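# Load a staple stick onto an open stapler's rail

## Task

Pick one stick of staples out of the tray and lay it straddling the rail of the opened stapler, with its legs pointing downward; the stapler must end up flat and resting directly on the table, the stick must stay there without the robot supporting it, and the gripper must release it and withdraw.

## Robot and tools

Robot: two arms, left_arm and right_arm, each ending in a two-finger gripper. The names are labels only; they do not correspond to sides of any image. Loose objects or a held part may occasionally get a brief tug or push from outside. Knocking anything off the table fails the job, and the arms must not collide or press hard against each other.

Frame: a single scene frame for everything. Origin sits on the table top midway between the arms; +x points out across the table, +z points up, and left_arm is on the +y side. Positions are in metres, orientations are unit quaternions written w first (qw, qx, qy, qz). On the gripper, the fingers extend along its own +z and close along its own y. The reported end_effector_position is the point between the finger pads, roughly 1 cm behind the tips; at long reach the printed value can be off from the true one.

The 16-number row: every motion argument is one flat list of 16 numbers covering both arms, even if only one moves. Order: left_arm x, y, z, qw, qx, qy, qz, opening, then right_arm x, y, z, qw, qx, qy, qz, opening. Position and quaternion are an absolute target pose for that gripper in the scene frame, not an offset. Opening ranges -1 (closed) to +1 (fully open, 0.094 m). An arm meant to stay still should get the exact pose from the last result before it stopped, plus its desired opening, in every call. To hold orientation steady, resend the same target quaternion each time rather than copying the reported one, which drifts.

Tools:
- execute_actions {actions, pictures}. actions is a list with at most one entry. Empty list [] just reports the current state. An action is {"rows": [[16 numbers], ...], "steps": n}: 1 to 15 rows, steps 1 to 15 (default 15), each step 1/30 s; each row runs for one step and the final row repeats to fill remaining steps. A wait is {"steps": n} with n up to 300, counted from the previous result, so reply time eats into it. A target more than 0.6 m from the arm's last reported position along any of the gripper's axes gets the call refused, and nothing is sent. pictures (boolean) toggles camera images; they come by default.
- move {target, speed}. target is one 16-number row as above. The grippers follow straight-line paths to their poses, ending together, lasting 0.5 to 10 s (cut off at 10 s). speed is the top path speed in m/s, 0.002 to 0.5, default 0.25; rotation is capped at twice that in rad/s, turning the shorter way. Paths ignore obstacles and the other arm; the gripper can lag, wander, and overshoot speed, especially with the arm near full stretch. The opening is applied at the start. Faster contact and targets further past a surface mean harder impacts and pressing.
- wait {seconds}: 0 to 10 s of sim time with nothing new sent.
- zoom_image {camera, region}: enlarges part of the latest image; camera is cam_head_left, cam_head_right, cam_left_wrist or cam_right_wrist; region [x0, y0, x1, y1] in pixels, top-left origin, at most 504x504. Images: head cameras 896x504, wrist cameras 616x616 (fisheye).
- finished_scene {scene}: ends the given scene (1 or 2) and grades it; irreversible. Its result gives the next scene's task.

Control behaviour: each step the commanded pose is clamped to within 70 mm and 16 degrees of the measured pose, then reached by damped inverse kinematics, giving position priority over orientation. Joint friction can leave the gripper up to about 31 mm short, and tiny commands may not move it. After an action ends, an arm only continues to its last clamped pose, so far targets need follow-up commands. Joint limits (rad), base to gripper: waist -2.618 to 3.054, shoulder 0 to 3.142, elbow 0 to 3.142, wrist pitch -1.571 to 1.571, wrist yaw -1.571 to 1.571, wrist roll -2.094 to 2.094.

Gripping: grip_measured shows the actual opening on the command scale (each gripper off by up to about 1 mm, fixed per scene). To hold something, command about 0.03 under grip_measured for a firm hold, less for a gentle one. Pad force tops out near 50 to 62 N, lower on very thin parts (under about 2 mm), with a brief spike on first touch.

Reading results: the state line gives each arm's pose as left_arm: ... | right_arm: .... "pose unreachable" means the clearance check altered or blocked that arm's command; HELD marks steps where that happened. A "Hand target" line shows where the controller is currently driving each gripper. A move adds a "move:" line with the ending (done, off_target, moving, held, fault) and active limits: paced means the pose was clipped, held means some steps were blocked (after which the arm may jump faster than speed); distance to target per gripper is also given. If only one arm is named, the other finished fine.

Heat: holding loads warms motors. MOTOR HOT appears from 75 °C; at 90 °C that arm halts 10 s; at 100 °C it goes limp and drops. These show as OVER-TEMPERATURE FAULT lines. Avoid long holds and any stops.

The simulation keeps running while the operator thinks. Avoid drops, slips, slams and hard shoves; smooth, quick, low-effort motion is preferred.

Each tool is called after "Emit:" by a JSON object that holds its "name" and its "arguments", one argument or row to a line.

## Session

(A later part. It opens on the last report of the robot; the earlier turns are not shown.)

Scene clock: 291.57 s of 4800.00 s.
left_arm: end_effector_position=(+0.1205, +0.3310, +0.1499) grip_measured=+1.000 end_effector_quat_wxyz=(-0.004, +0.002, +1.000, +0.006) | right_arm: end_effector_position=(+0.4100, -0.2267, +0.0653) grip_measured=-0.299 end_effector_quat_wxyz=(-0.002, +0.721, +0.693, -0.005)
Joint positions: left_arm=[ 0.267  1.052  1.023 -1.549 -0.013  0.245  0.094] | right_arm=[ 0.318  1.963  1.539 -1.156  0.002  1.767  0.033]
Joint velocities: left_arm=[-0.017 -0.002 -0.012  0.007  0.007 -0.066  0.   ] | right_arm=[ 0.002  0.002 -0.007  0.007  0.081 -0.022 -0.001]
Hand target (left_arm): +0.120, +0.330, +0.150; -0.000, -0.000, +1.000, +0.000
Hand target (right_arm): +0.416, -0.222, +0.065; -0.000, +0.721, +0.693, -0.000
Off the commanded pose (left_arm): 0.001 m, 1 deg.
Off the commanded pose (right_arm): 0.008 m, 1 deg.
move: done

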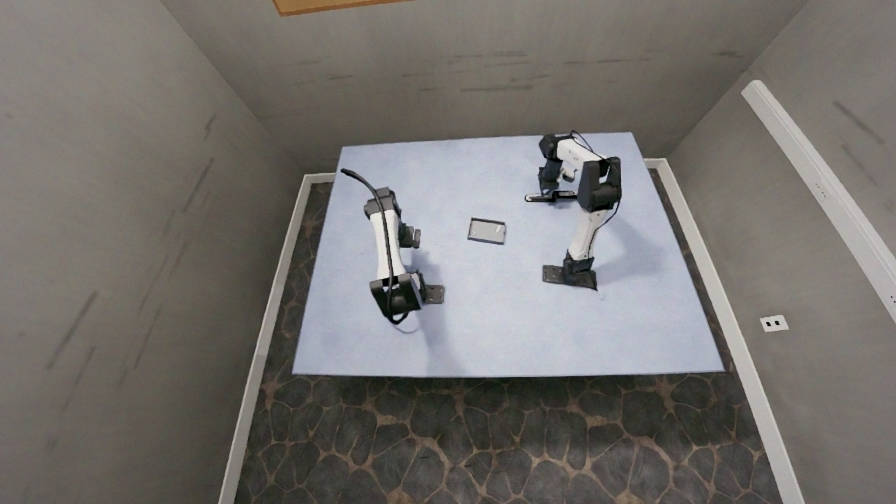

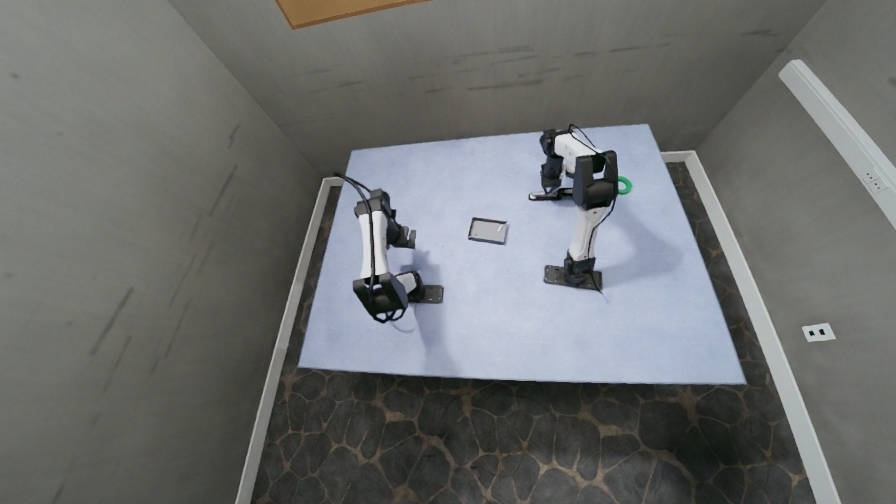

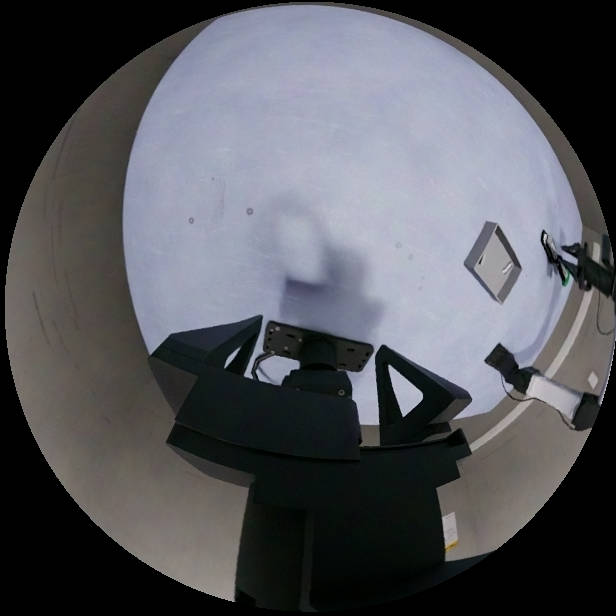

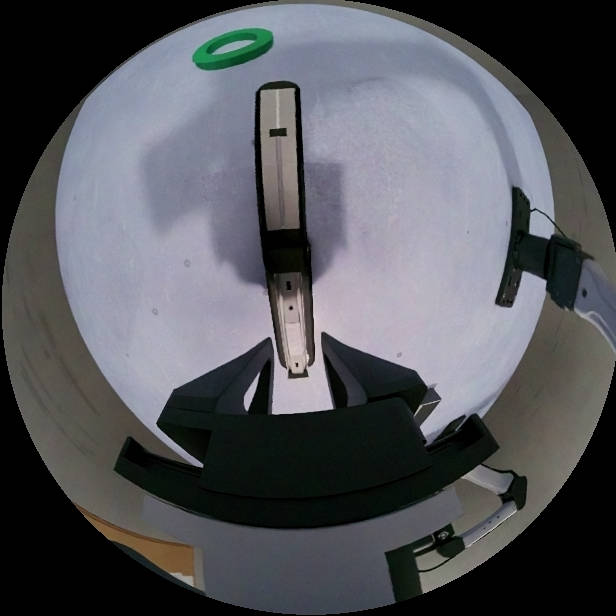

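Emit:
{"name": "move", "arguments": {
  "target": [0.19,0.06,0.16,0.653,0.271,0.653,-0.271,0, 0.408,-0.219,0.036,0,0.721,0.693,0,-0.4],
  "speed": 0.25
}}

Emit:
{"name": "zoom_image", "arguments": {
  "camera": "cam_right_wrist",
  "region": [220, 240, 380, 410]
}}

Scene clock: 311.73 s of 4800.00 s.
left_arm: end_effector_position=(+0.2014, +0.0641, +0.1728) grip_measured=+0.002 end_effector_quat_wxyz=(+0.665, +0.253, +0.646, -0.277) | right_arm: end_effector_position=(+0.4140, -0.2219, +0.0466) grip_measured=-0.399 end_effector_quat_wxyz=(+0.008, +0.722, +0.692, +0.010)
Joint positions: left_arm=[-0.89   1.074  0.028  1.083 -0.146 -0.016  0.047] | right_arm=[ 0.329  1.963  1.462 -1.043  0.002  1.78   0.028]
Joint velocities: left_arm=[ 0.012  0.017 -0.012  0.095 -0.081  0.022 -0.   ] | right_arm=[ 0.012 -0.002 -0.007  0.081 -0.037  0.081  0.   ]
Hand target (left_arm): +0.196, +0.064, +0.160; +0.653, +0.267, +0.653, -0.275
Hand target (right_arm): +0.408, -0.219, +0.036; -0.000, +0.721, +0.693, -0.000
Off the commanded pose (left_arm): 0.018 m, 3 deg.
Off the commanded pose (right_arm): 0.013 m, 2 deg.
After step 90, 12.53 s passed at rest.
move: off_target (left_arm, right_arm)

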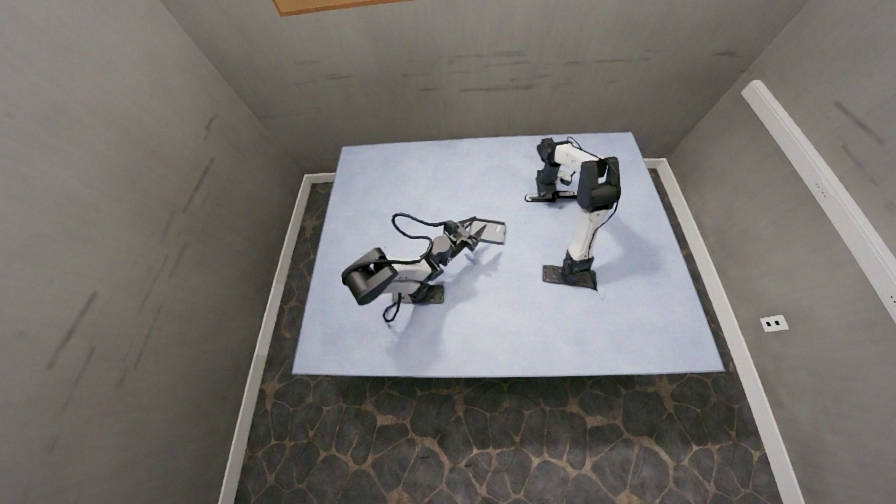

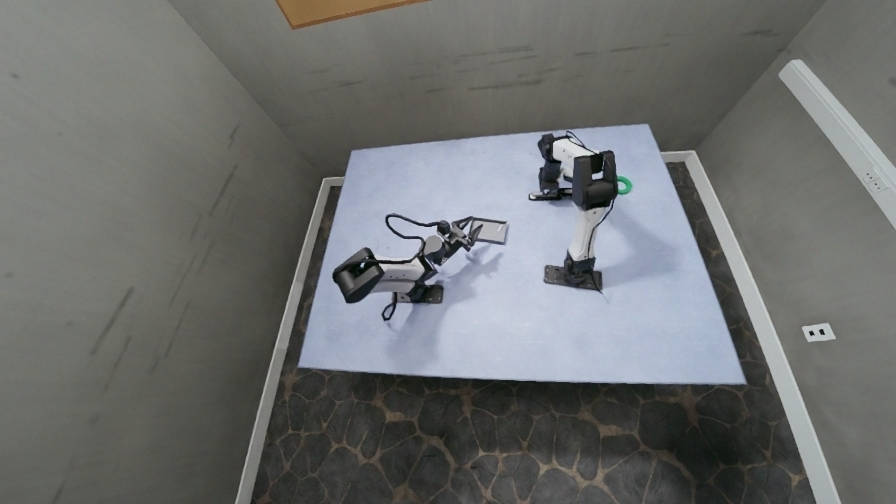

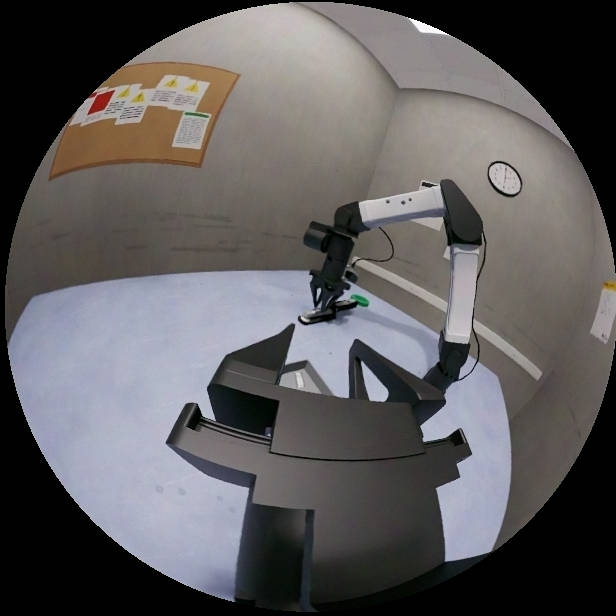

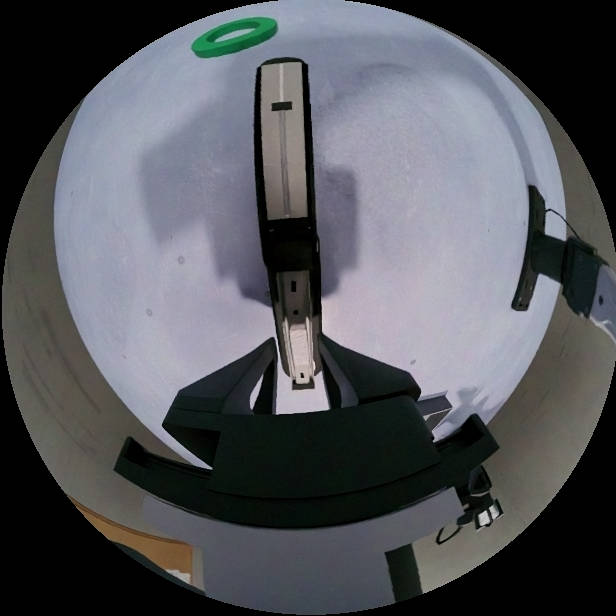

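Region (220, 240, 380, 410) of cam_right_wrist's 616x616 image, scaled by 2.965, with more detail than that image has; it fills the left 474 columns of this view, and the rest is white.

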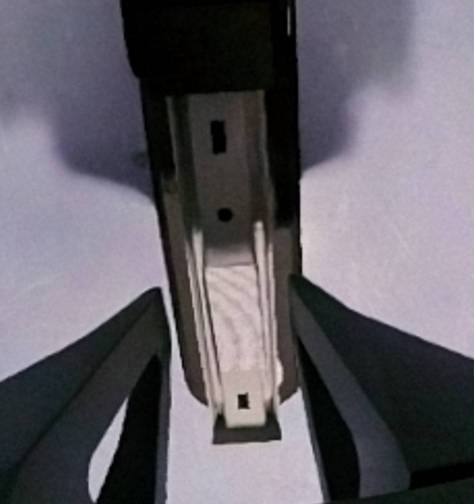

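Emit:
{"name": "execute_actions", "arguments": {
  "actions": [
    {"rows":[[0.2014,0.064,0.172,0.653,0.271,0.653,-0.271,0, 0.405,-0.226,0.0335,0,0.721,0.693,0,-0.4]]}
  ],
  "pictures": false
}}

Scene clock: 317.27 s of 4800.00 s.
left_arm: end_effector_position=(+0.1992, +0.0658, +0.1606) grip_measured=+0.002 end_effector_quat_wxyz=(+0.646, +0.271, +0.662, -0.267) | right_arm: end_effector_position=(+0.4092, -0.2227, +0.0395) grip_measured=-0.399 end_effector_quat_wxyz=(+0.005, +0.721, +0.693, +0.006)
Joint positions: left_arm=[-0.88   1.016  0.028  0.966 -0.123 -0.007  0.047] | right_arm=[ 0.329  1.963  1.433 -1.026  0.002  1.777  0.028]
Joint velocities: left_arm=[-0.007 -0.012 -0.012 -0.11   0.037 -0.007 -0.001] | right_arm=[-0.017  0.002 -0.012 -0.007  0.139 -0.051 -0.001]
Hand target (left_arm): +0.201, +0.064, +0.172; +0.653, +0.271, +0.653, -0.271
Hand target (right_arm): +0.405, -0.226, +0.034; -0.000, +0.721, +0.693, +0.000
Off the commanded pose (left_arm): 0.012 m, 1 deg.
Off the commanded pose (right_arm): 0.008 m, 1 deg.
Steps of this call (steps 1 to 90: nothing new was sent; then 2.03 s passed at rest; steps 91 to 105: all 15 steps of this action). Readings (end_effector_position):
91: left_arm (+0.2011, +0.0643, +0.1721) | right_arm (+0.4139, -0.2219, +0.0456)
92: left_arm (+0.2010, +0.0650, +0.1713) | right_arm (+0.4130, -0.2220, +0.0441)
94: left_arm (+0.2006, +0.0659, +0.1708) | right_arm (+0.4092, -0.2227, +0.0406)
98: left_arm (+0.1998, +0.0659, +0.1662) | right_arm (+0.4091, -0.2227, +0.0395)
105: the state above

Emit:
{"name": "execute_actions", "arguments": {
  "actions": [
    {"rows":[[0.2,0.065,0.165,0.653,0.271,0.653,-0.271,0, 0.4197,-0.2207,0.0481,0.0155,0.721,0.693,0.020,-0.4]]}
  ],
  "pictures": false
}}

Scene clock: 325.13 s of 4800.00 s.
left_arm: end_effector_position=(+0.1991, +0.0656, +0.1677) grip_measured=+0.002 end_effector_quat_wxyz=(+0.655, +0.267, +0.653, -0.273) | right_arm: end_effector_position=(+0.4092, -0.2227, +0.0395) grip_measured=-0.399 end_effector_quat_wxyz=(+0.005, +0.721, +0.693, +0.006)
Joint positions: left_arm=[-0.88   1.016  0.028  0.994 -0.122 -0.006  0.047] | right_arm=[ 0.329  1.963  1.433 -1.026  0.002  1.777  0.028]
Joint velocities: left_arm=[-0.002  0.002 -0.012  0.007 -0.022  0.095 -0.   ] | right_arm=[ 0.017  0.002 -0.002 -0.081 -0.007  0.022 -0.001]
Hand target (left_arm): +0.200, +0.065, +0.165; +0.653, +0.271, +0.653, -0.271
Hand target (right_arm): +0.419, -0.221, +0.048; +0.016, +0.720, +0.693, +0.020
Off the commanded pose (left_arm): 0.003 m, 1 deg.
Off the commanded pose (right_arm): 0.014 m, 2 deg.
Steps of this call (steps 1 to 90: nothing new was sent; then 4.37 s passed at rest; steps 91 to 105: all 15 steps of this action). Readings (end_effector_position):
91: left_arm (+0.1991, +0.0656, +0.1596) | right_arm (+0.4092, -0.2227, +0.0395)
92: left_arm (+0.1991, +0.0656, +0.1608) | right_arm (+0.4092, -0.2227, +0.0395)
94: left_arm (+0.1991, +0.0656, +0.1635) | right_arm (+0.4092, -0.2227, +0.0395)
98: left_arm (+0.1991, +0.0656, +0.1663) | right_arm (+0.4092, -0.2227, +0.0395)
105: the state above

Emit:
{"name": "execute_actions", "arguments": {
  "actions": [
    {"rows":[[0.2,0.065,0.168,0.653,0.271,0.653,-0.271,0, 0.4227,-0.2201,0.0506,0.0185,0.721,0.693,0.024,-0.4]]}
  ],
  "pictures": false
}}

Scene clock: 329.63 s of 4800.00 s.
left_arm: end_effector_position=(+0.1991, +0.0656, +0.1665) grip_measured=+0.002 end_effector_quat_wxyz=(+0.653, +0.268, +0.654, -0.272) | right_arm: end_effector_position=(+0.4150, -0.2217, +0.0443) grip_measured=-0.399 end_effector_quat_wxyz=(+0.010, +0.721, +0.693, +0.013)
Joint positions: left_arm=[-0.88   1.016  0.028  0.989 -0.122 -0.006  0.047] | right_arm=[ 0.329  1.963  1.452 -1.027  0.002  1.777  0.028]
Joint velocities: left_arm=[-0.002 -0.007  0.002 -0.007 -0.007 -0.007 -0.   ] | right_arm=[-0.007  0.007 -0.002 -0.007 -0.037  0.007  0.   ]
Hand target (left_arm): +0.200, +0.065, +0.168; +0.653, +0.271, +0.653, -0.271
Hand target (right_arm): +0.422, -0.220, +0.051; +0.019, +0.720, +0.693, +0.024
Off the commanded pose (left_arm): 0.002 m, 0 deg.
Off the commanded pose (right_arm): 0.010 m, 2 deg.
Steps of this call (steps 1 to 90: nothing new was sent; then 1.00 s passed at rest; steps 91 to 105: all 15 steps of this action). Readings (end_effector_position):
91: left_arm (+0.1991, +0.0656, +0.1680) | right_arm (+0.4097, -0.2226, +0.0401)
92: left_arm (+0.1991, +0.0656, +0.1677) | right_arm (+0.4108, -0.2224, +0.0409)
94: left_arm (+0.1991, +0.0656, +0.1673) | right_arm (+0.4135, -0.2220, +0.0431)
98: left_arm (+0.1991, +0.0656, +0.1668) | right_arm (+0.4150, -0.2217, +0.0443)
105: the state above

Wrist −0.022 rad, close, lift.

Emit:
{"name": "execute_actions", "arguments": {
  "actions": [
    {"rows":[[0.2,0.065,0.168,0.653,0.271,0.653,-0.271,0, 0.4097,-0.2227,0.0443,0.0037,0.721,0.693,0.004,-0.6]]}
  ],
  "pictures": false
}}

Emit:
{"name": "execute_actions", "arguments": {
  "actions": [
    {"rows":[[0.2,0.065,0.168,0.653,0.271,0.653,-0.271,0, 0.4097,-0.2227,0.0443,0.0037,0.721,0.693,0.004,-0.775]]}
  ],
  "pictures": false
}}

Emit:
{"name": "move", "arguments": {
  "target": [0.2,0.065,0.168,0.653,0.271,0.653,-0.271,0, 0.41,-0.22,0.10,0,0.721,0.693,0,-0.775],
  "speed": 0.1
}}

Emit:
{"name": "move", "arguments": {
  "target": [0.275,-0.025,0.143,0.653,0.653,0.271,0.271,-0.3, 0.33,-0.08,0.15,0,0.383,0.924,0,-0.775],
  "speed": 0.3
}}

Scene clock: 338.33 s of 4800.00 s.
left_arm: end_effector_position=(+0.1991, +0.0656, +0.1663) grip_measured=+0.002 end_effector_quat_wxyz=(+0.653, +0.268, +0.654, -0.272) | right_arm: end_effector_position=(+0.4114, -0.2223, +0.0442) grip_measured=-0.599 end_effector_quat_wxyz=(+0.006, +0.721, +0.693, +0.007)
Joint positions: left_arm=[-0.88   1.016  0.028  0.989 -0.122 -0.006  0.047] | right_arm=[ 0.329  1.963  1.452 -1.041  0.002  1.777  0.019]
Joint velocities: left_arm=[-0.002  0.007 -0.007 -0.007  0.022 -0.095  0.001] | right_arm=[ 0.002  0.012 -0.017 -0.095 -0.037 -0.022  0.   ]
Hand target (left_arm): +0.200, +0.065, +0.168; +0.653, +0.271, +0.653, -0.271
Hand target (right_arm): +0.410, -0.223, +0.044; +0.004, +0.721, +0.693, +0.004
Off the commanded pose (left_arm): 0.002 m, 0 deg.
Off the commanded pose (right_arm): 0.002 m, 0 deg.
Steps of this call (steps 1 to 90: nothing new was sent; then 5.20 s passed at rest; steps 91 to 105: all 15 steps of this action). Readings (end_effector_position):
91: left_arm (+0.1991, +0.0656, +0.1664) | right_arm (+0.4147, -0.2218, +0.0443)
92: left_arm (+0.1991, +0.0656, +0.1664) | right_arm (+0.4140, -0.2219, +0.0442)
94: left_arm (+0.1991, +0.0656, +0.1663) | right_arm (+0.4130, -0.2220, +0.0442)
98: left_arm (+0.1991, +0.0656, +0.1663) | right_arm (+0.4119, -0.2222, +0.0442)
105: the state above

Scene clock: 338.83 s of 4800.00 s.
left_arm: end_effector_position=(+0.1991, +0.0656, +0.1663) grip_measured=+0.002 end_effector_quat_wxyz=(+0.653, +0.268, +0.654, -0.272) | right_arm: end_effector_position=(+0.4113, -0.2223, +0.0442) grip_measured=-0.757 end_effector_quat_wxyz=(+0.006, +0.721, +0.693, +0.007)
Joint positions: left_arm=[-0.88   1.016  0.028  0.989 -0.122 -0.006  0.047] | right_arm=[ 0.329  1.963  1.452 -1.042  0.002  1.777  0.011]
Joint velocities: left_arm=[-0.007 -0.007 -0.002  0.037 -0.081  0.051 -0.   ] | right_arm=[-0.002 -0.007 -0.012 -0.007 -0.051  0.037 -0.   ]
Hand target (left_arm): +0.200, +0.065, +0.168; +0.653, +0.271, +0.653, -0.271
Hand target (right_arm): +0.410, -0.223, +0.044; +0.004, +0.721, +0.693, +0.004
Off the commanded pose (left_arm): 0.002 m, 0 deg.
Off the commanded pose (right_arm): 0.002 m, 0 deg.
Steps of this call (steps 1 to 15: all 15 steps of this action). Readings (end_effector_position):
1: left_arm (+0.1991, +0.0656, +0.1663) | right_arm (+0.4114, -0.2223, +0.0442)
2: left_arm (+0.1991, +0.0656, +0.1663) | right_arm (+0.4114, -0.2223, +0.0442)
4: left_arm (+0.1991, +0.0656, +0.1663) | right_arm (+0.4114, -0.2223, +0.0442)
8: left_arm (+0.1991, +0.0656, +0.1663) | right_arm (+0.4113, -0.2223, +0.0442)
15: the state above

Scene clock: 340.20 s of 4800.00 s.
left_arm: end_effector_position=(+0.1991, +0.0656, +0.1663) grip_measured=+0.002 end_effector_quat_wxyz=(+0.653, +0.268, +0.654, -0.272) | right_arm: end_effector_position=(+0.4059, -0.2232, +0.0880) grip_measured=-0.757 end_effector_quat_wxyz=(-0.008, +0.721, +0.693, -0.013)
Joint positions: left_arm=[-0.88   1.016  0.028  0.989 -0.122 -0.006  0.047] | right_arm=[ 0.329  1.957  1.621 -1.265  0.002  1.777  0.011]
Joint velocities: left_arm=[ 0.002 -0.012  0.002 -0.051 -0.007 -0.022  0.   ] | right_arm=[ 0.012  0.002  0.012 -0.051 -0.051 -0.051 -0.   ]
Hand target (left_arm): +0.200, +0.065, +0.168; +0.653, +0.271, +0.653, -0.271
Hand target (right_arm): +0.409, -0.220, +0.100; -0.000, +0.721, +0.693, +0.000
Off the commanded pose (left_arm): 0.002 m, 0 deg.
Off the commanded pose (right_arm): 0.013 m, 2 deg.
move: off_target (right_arm)

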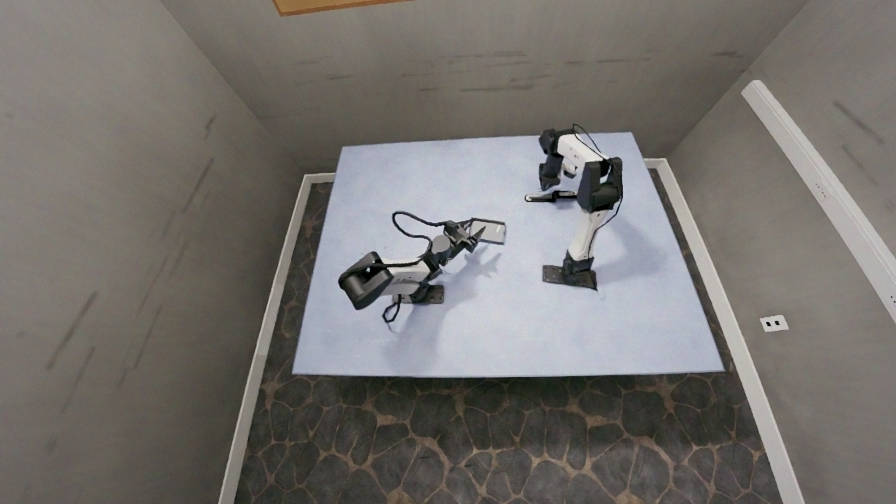

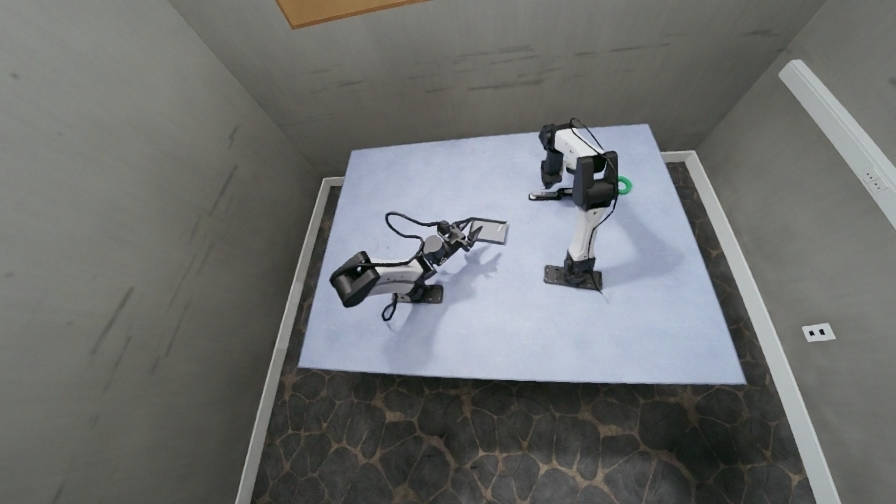

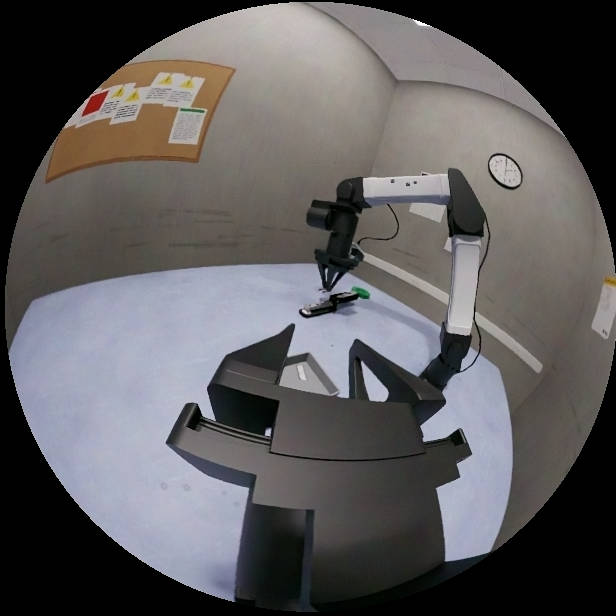

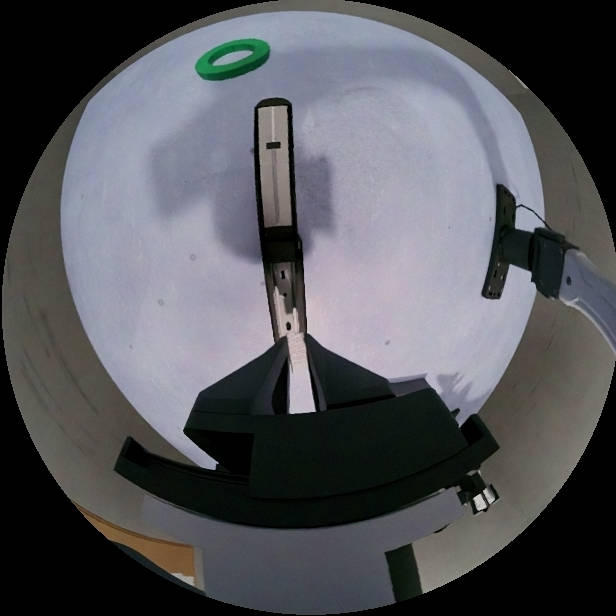

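Scene clock: 343.43 s of 4800.00 s.
left_arm: end_effector_position=(+0.2704, -0.0195, +0.1426) grip_measured=-0.298 end_effector_quat_wxyz=(+0.648, +0.656, +0.277, +0.268) | right_arm: end_effector_position=(+0.3293, -0.0835, +0.1405) grip_measured=-0.757 end_effector_quat_wxyz=(-0.007, +0.389, +0.921, -0.014)
Joint positions: left_arm=[-0.868  1.749  0.39   1.345 -0.113  1.563  0.033] | right_arm=[ 0.78   1.885  1.731 -1.448  0.002  1.417  0.011]
Joint velocities: left_arm=[-0.002 -0.002 -0.007  0.051 -0.022 -0.022  0.001] | right_arm=[ 0.002 -0.012  0.007 -0.022  0.007 -0.037  0.001]
Hand target (left_arm): +0.276, -0.023, +0.145; +0.653, +0.653, +0.271, +0.271
Hand target (right_arm): +0.330, -0.079, +0.150; -0.003, +0.383, +0.924, -0.002
Off the commanded pose (left_arm): 0.007 m, 1 deg.
Off the commanded pose (right_arm): 0.010 m, 2 deg.
move: done

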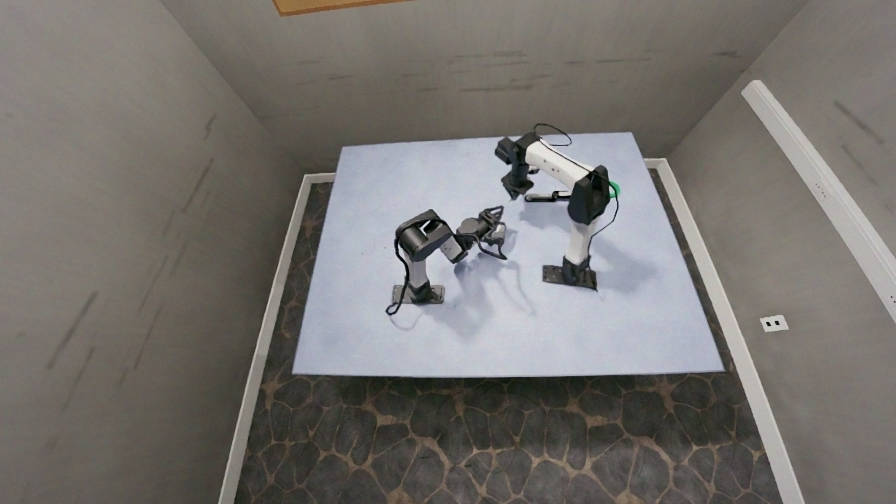

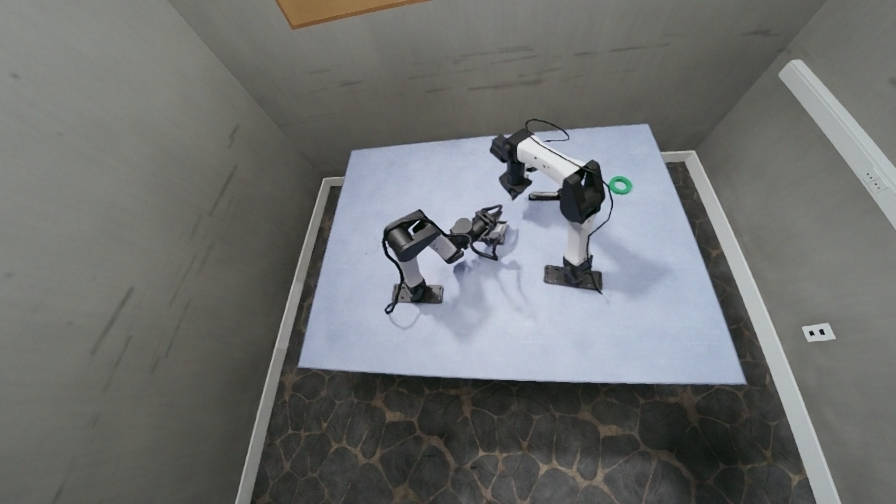

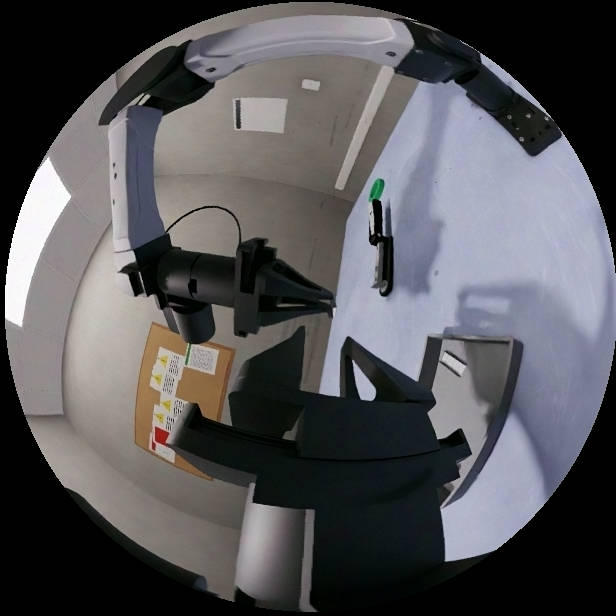

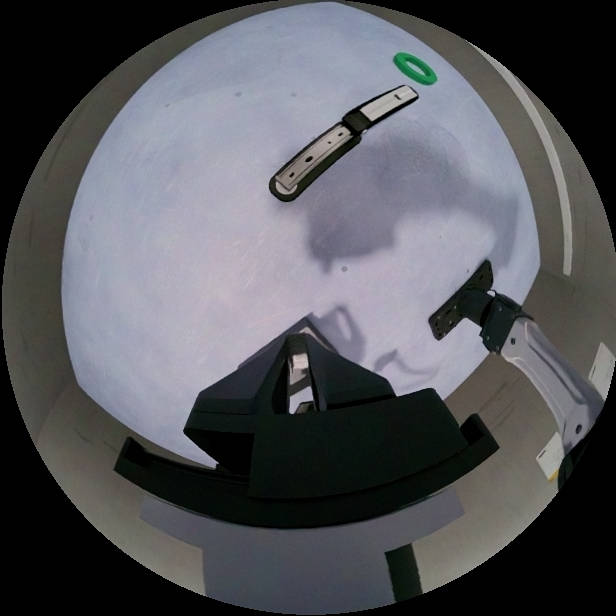

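Emit:
{"name": "move", "arguments": {
  "target": [0.308,-0.056,0.143,0.653,0.653,0.271,0.271,-0.3, 0.3293,-0.0835,0.1405,-0.007,0.389,0.921,-0.014,-0.78],
  "speed": 0.06
}}

Emit:
{"name": "zoom_image", "arguments": {
  "camera": "cam_left_wrist",
  "region": [250, 260, 400, 400]
}}

Emit:
{"name": "zoom_image", "arguments": {
  "camera": "cam_right_wrist",
  "region": [240, 310, 360, 420]
}}

Scene clock: 351.93 s of 4800.00 s.
left_arm: end_effector_position=(+0.3031, -0.0520, +0.1480) grip_measured=-0.298 end_effector_quat_wxyz=(+0.657, +0.648, +0.273, +0.272) | right_arm: end_effector_position=(+0.3291, -0.0836, +0.1405) grip_measured=-0.759 end_effector_quat_wxyz=(-0.008, +0.388, +0.921, -0.014)
Joint positions: left_arm=[-0.851  1.877  0.576  1.314 -0.097  1.566  0.033] | right_arm=[ 0.78   1.885  1.731 -1.449  0.002  1.417  0.011]
Joint velocities: left_arm=[ 0.022 -0.002 -0.012 -0.037 -0.022  0.022 -0.001] | right_arm=[-0.007 -0.007 -0.007 -0.022 -0.037 -0.037 -0.   ]
Hand target (left_arm): +0.308, -0.055, +0.144; +0.653, +0.653, +0.271, +0.271
Hand target (right_arm): +0.329, -0.084, +0.141; -0.007, +0.389, +0.921, -0.014
Off the commanded pose (left_arm): 0.008 m, 1 deg.
Off the commanded pose (right_arm): 0.000 m, 0 deg.
After step 90, 4.33 s passed at rest.
move: done

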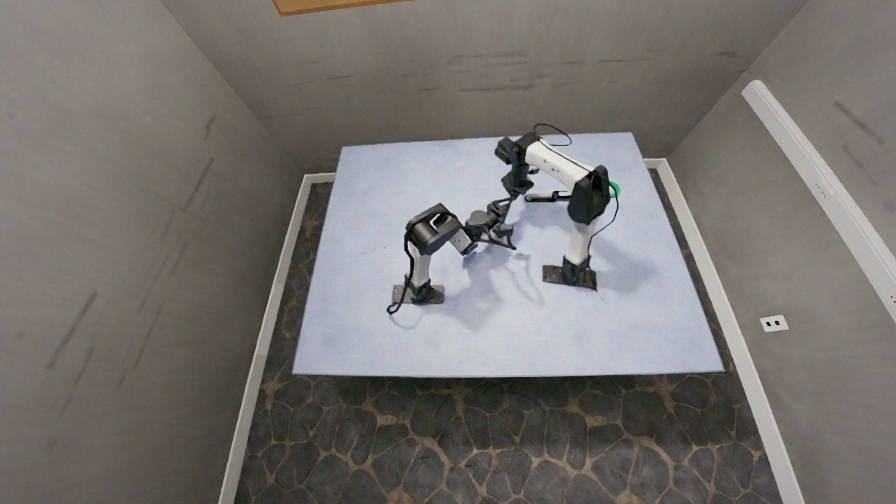

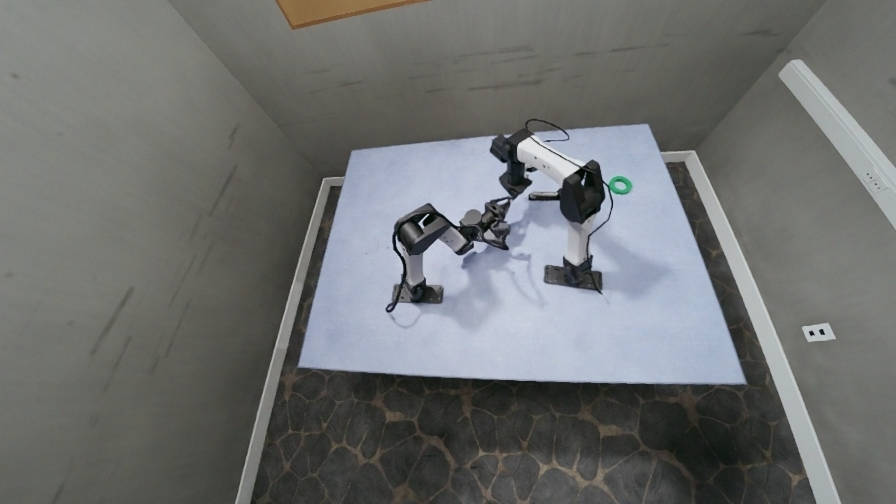

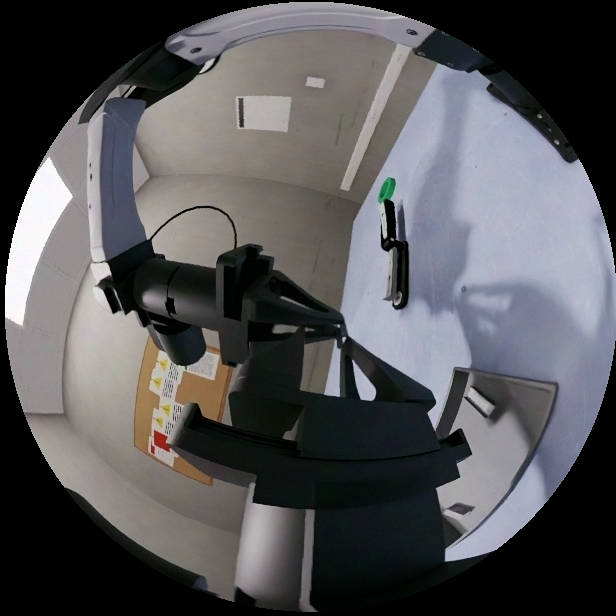

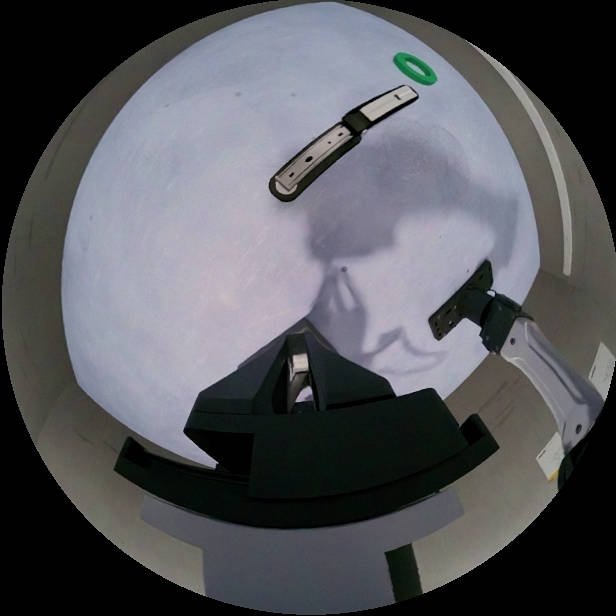

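Region (250, 260, 400, 400) of cam_left_wrist's 616x616 image, scaled by 3.360, with more detail than that image has; it fills the top 470 rows of this view, and the rest is white.

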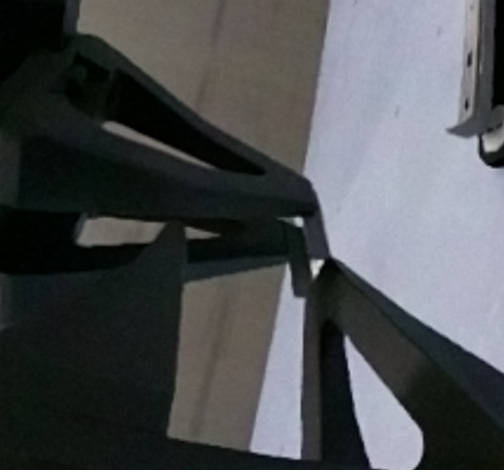

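Region (240, 310, 360, 420) of cam_right_wrist's 616x616 image, scaled by 4.200, with more detail than that image has; it fills the top 462 rows of this view, and the rest is white.

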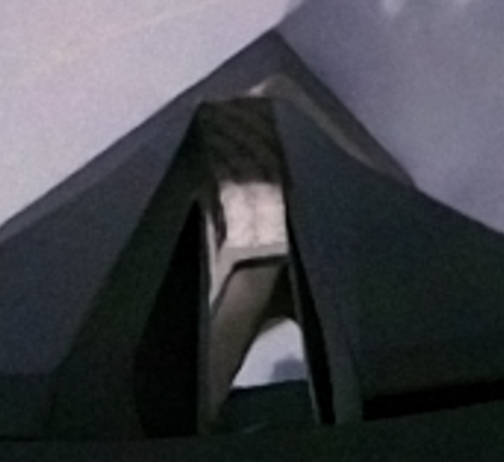

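Emit:
{"name": "move", "arguments": {
  "target": [0.306,-0.049,0.129,0.653,0.653,0.271,0.271,-0.3, 0.3293,-0.0835,0.1405,-0.007,0.389,0.921,-0.014,-0.78],
  "speed": 0.03
}}

Emit:
{"name": "move", "arguments": {
  "target": [0.318,-0.061,0.131,0.653,0.653,0.271,0.271,-0.5, 0.3293,-0.0835,0.1405,-0.007,0.389,0.921,-0.014,-0.78],
  "speed": 0.03
}}

Emit:
{"name": "zoom_image", "arguments": {
  "camera": "cam_left_wrist",
  "region": [250, 260, 400, 400]
}}

Emit:
{"name": "zoom_image", "arguments": {
  "camera": "cam_right_wrist",
  "region": [240, 310, 360, 420]
}}

Scene clock: 363.37 s of 4800.00 s.
left_arm: end_effector_position=(+0.3056, -0.0516, +0.1378) grip_measured=-0.298 end_effector_quat_wxyz=(+0.657, +0.648, +0.273, +0.272) | right_arm: end_effector_position=(+0.3291, -0.0836, +0.1405) grip_measured=-0.759 end_effector_quat_wxyz=(-0.008, +0.388, +0.921, -0.014)
Joint positions: left_arm=[-0.844  1.927  0.576  1.364 -0.09   1.566  0.033] | right_arm=[ 0.78   1.885  1.731 -1.449  0.002  1.417  0.011]
Joint velocities: left_arm=[-0.002  0.002 -0.012  0.11  -0.051  0.007  0.   ] | right_arm=[ 0.017  0.002  0.002 -0.007  0.022  0.037 -0.   ]
Hand target (left_arm): +0.306, -0.049, +0.129; +0.653, +0.653, +0.271, +0.271
Hand target (right_arm): +0.329, -0.084, +0.141; -0.007, +0.389, +0.921, -0.014
Off the commanded pose (left_arm): 0.009 m, 1 deg.
Off the commanded pose (right_arm): 0.000 m, 0 deg.
After step 90, 7.57 s passed at rest.
move: done

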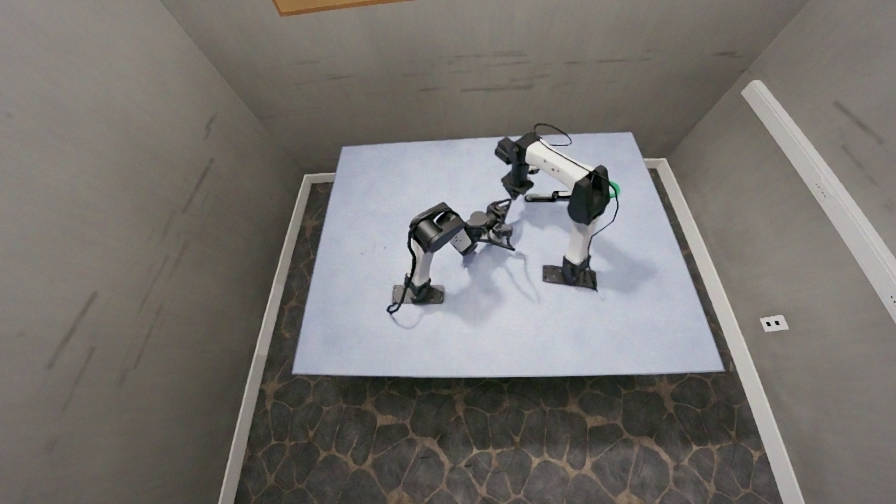

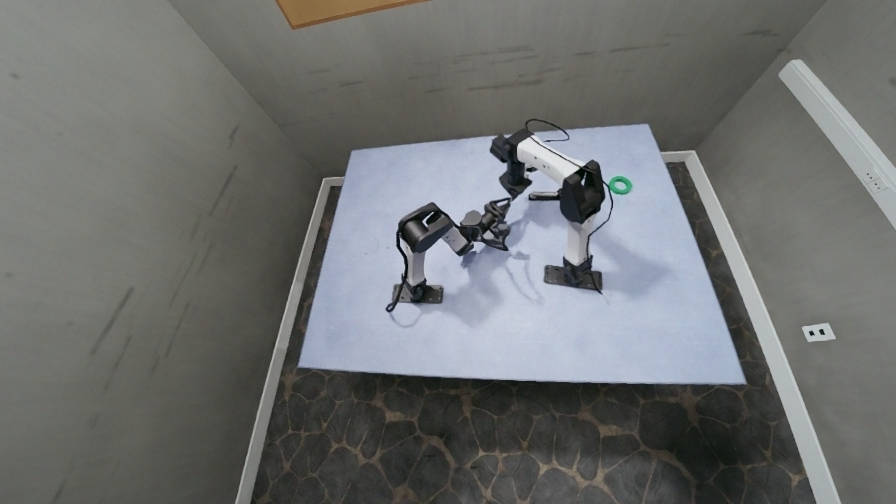

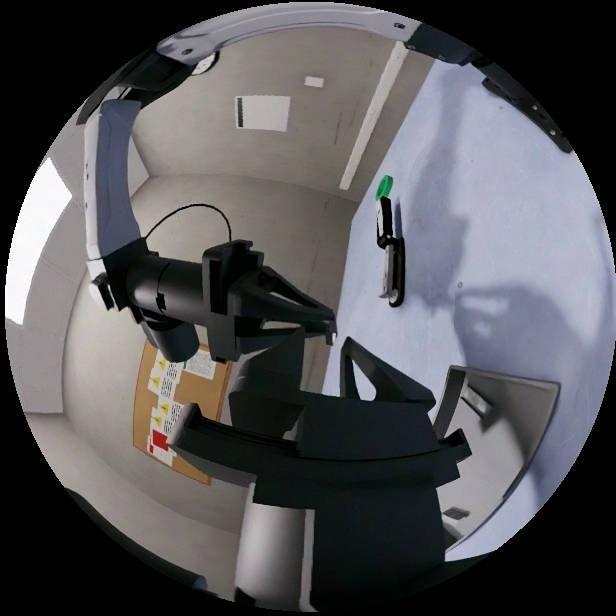

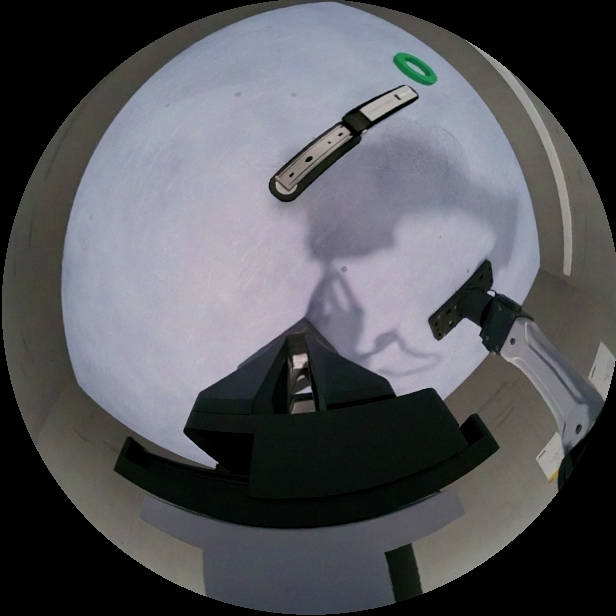

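Scene clock: 364.23 s of 4800.00 s.
left_arm: end_effector_position=(+0.3126, -0.0572, +0.1356) grip_measured=-0.498 end_effector_quat_wxyz=(+0.657, +0.648, +0.273, +0.272) | right_arm: end_effector_position=(+0.3291, -0.0836, +0.1405) grip_measured=-0.759 end_effector_quat_wxyz=(-0.008, +0.388, +0.921, -0.014)
Joint positions: left_arm=[-0.838  1.956  0.612  1.354 -0.085  1.566  0.024] | right_arm=[ 0.78   1.885  1.731 -1.449  0.002  1.417  0.011]
Joint velocities: left_arm=[ 0.007 -0.007 -0.007 -0.037  0.051 -0.066 -0.   ] | right_arm=[-0.002 -0.007 -0.017 -0.007  0.022 -0.066  0.   ]
Hand target (left_arm): +0.318, -0.061, +0.131; +0.653, +0.653, +0.271, +0.271
Hand target (right_arm): +0.329, -0.084, +0.141; -0.007, +0.389, +0.921, -0.014
Off the commanded pose (left_arm): 0.008 m, 1 deg.
Off the commanded pose (right_arm): 0.000 m, 0 deg.
move: done

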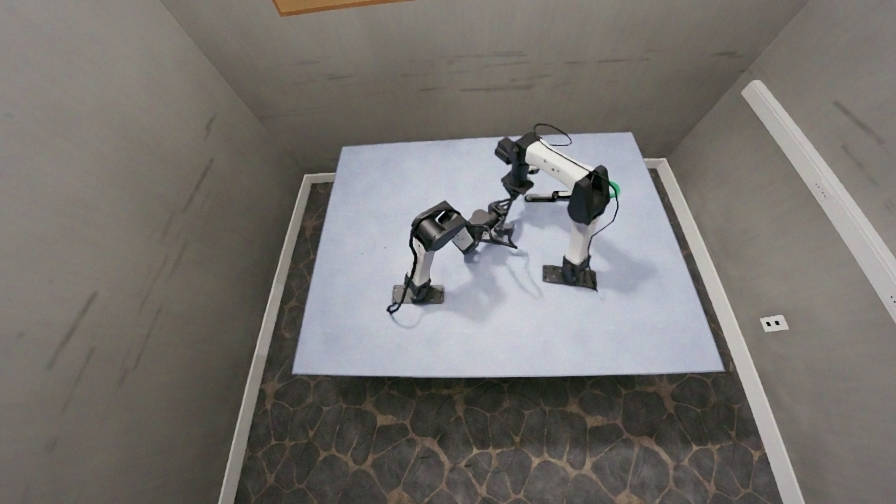

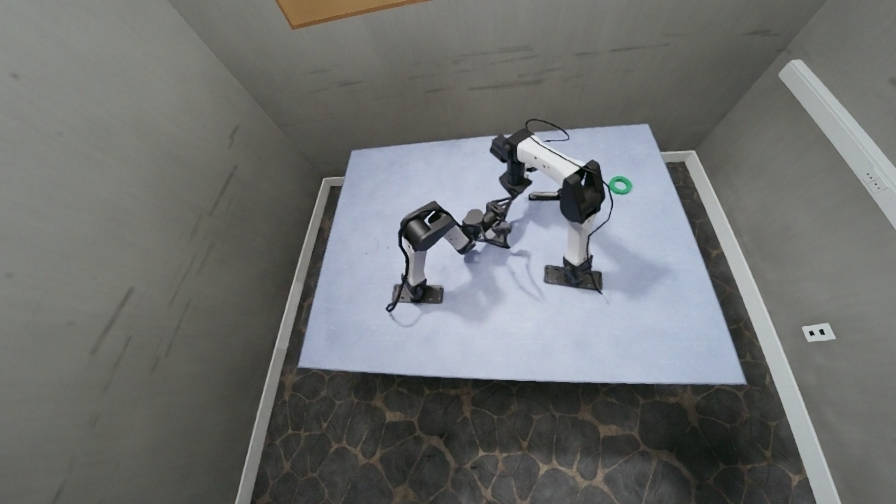

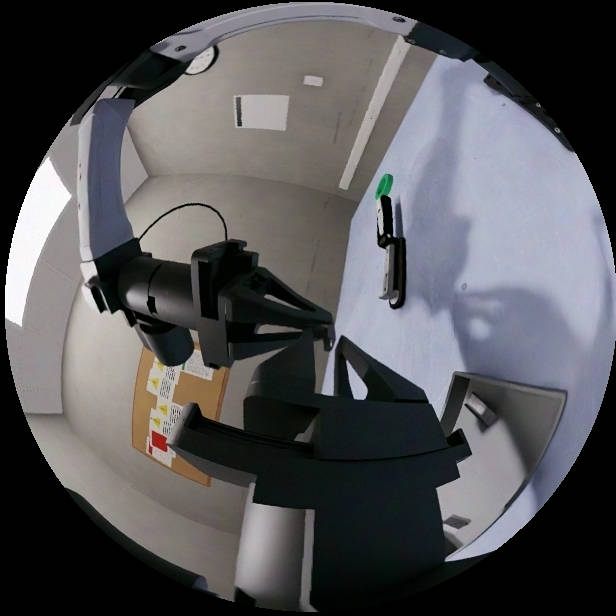

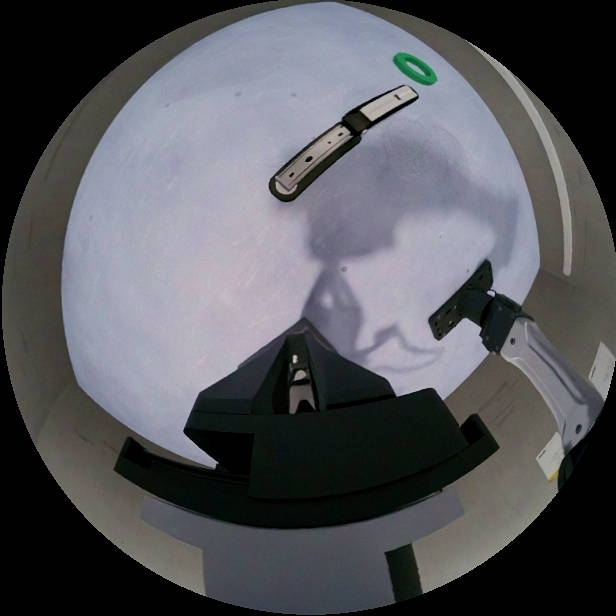

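Region (250, 260, 400, 400) of cam_left_wrist's 616x616 image, scaled by 3.360, with more detail than that image has; it fills the top 470 rows of this view, and the rest is white.

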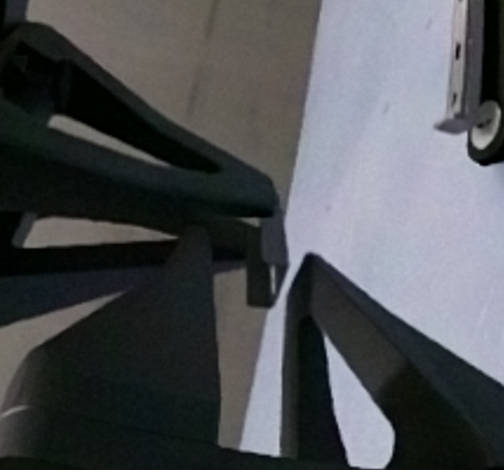

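Region (240, 310, 360, 420) of cam_right_wrist's 616x616 image, scaled by 4.200, with more detail than that image has; it fills the top 462 rows of this view, and the rest is white.

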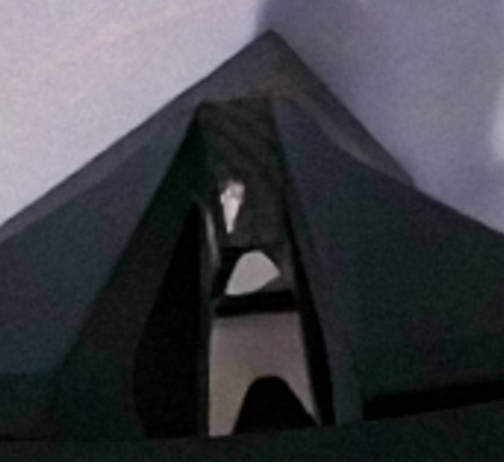

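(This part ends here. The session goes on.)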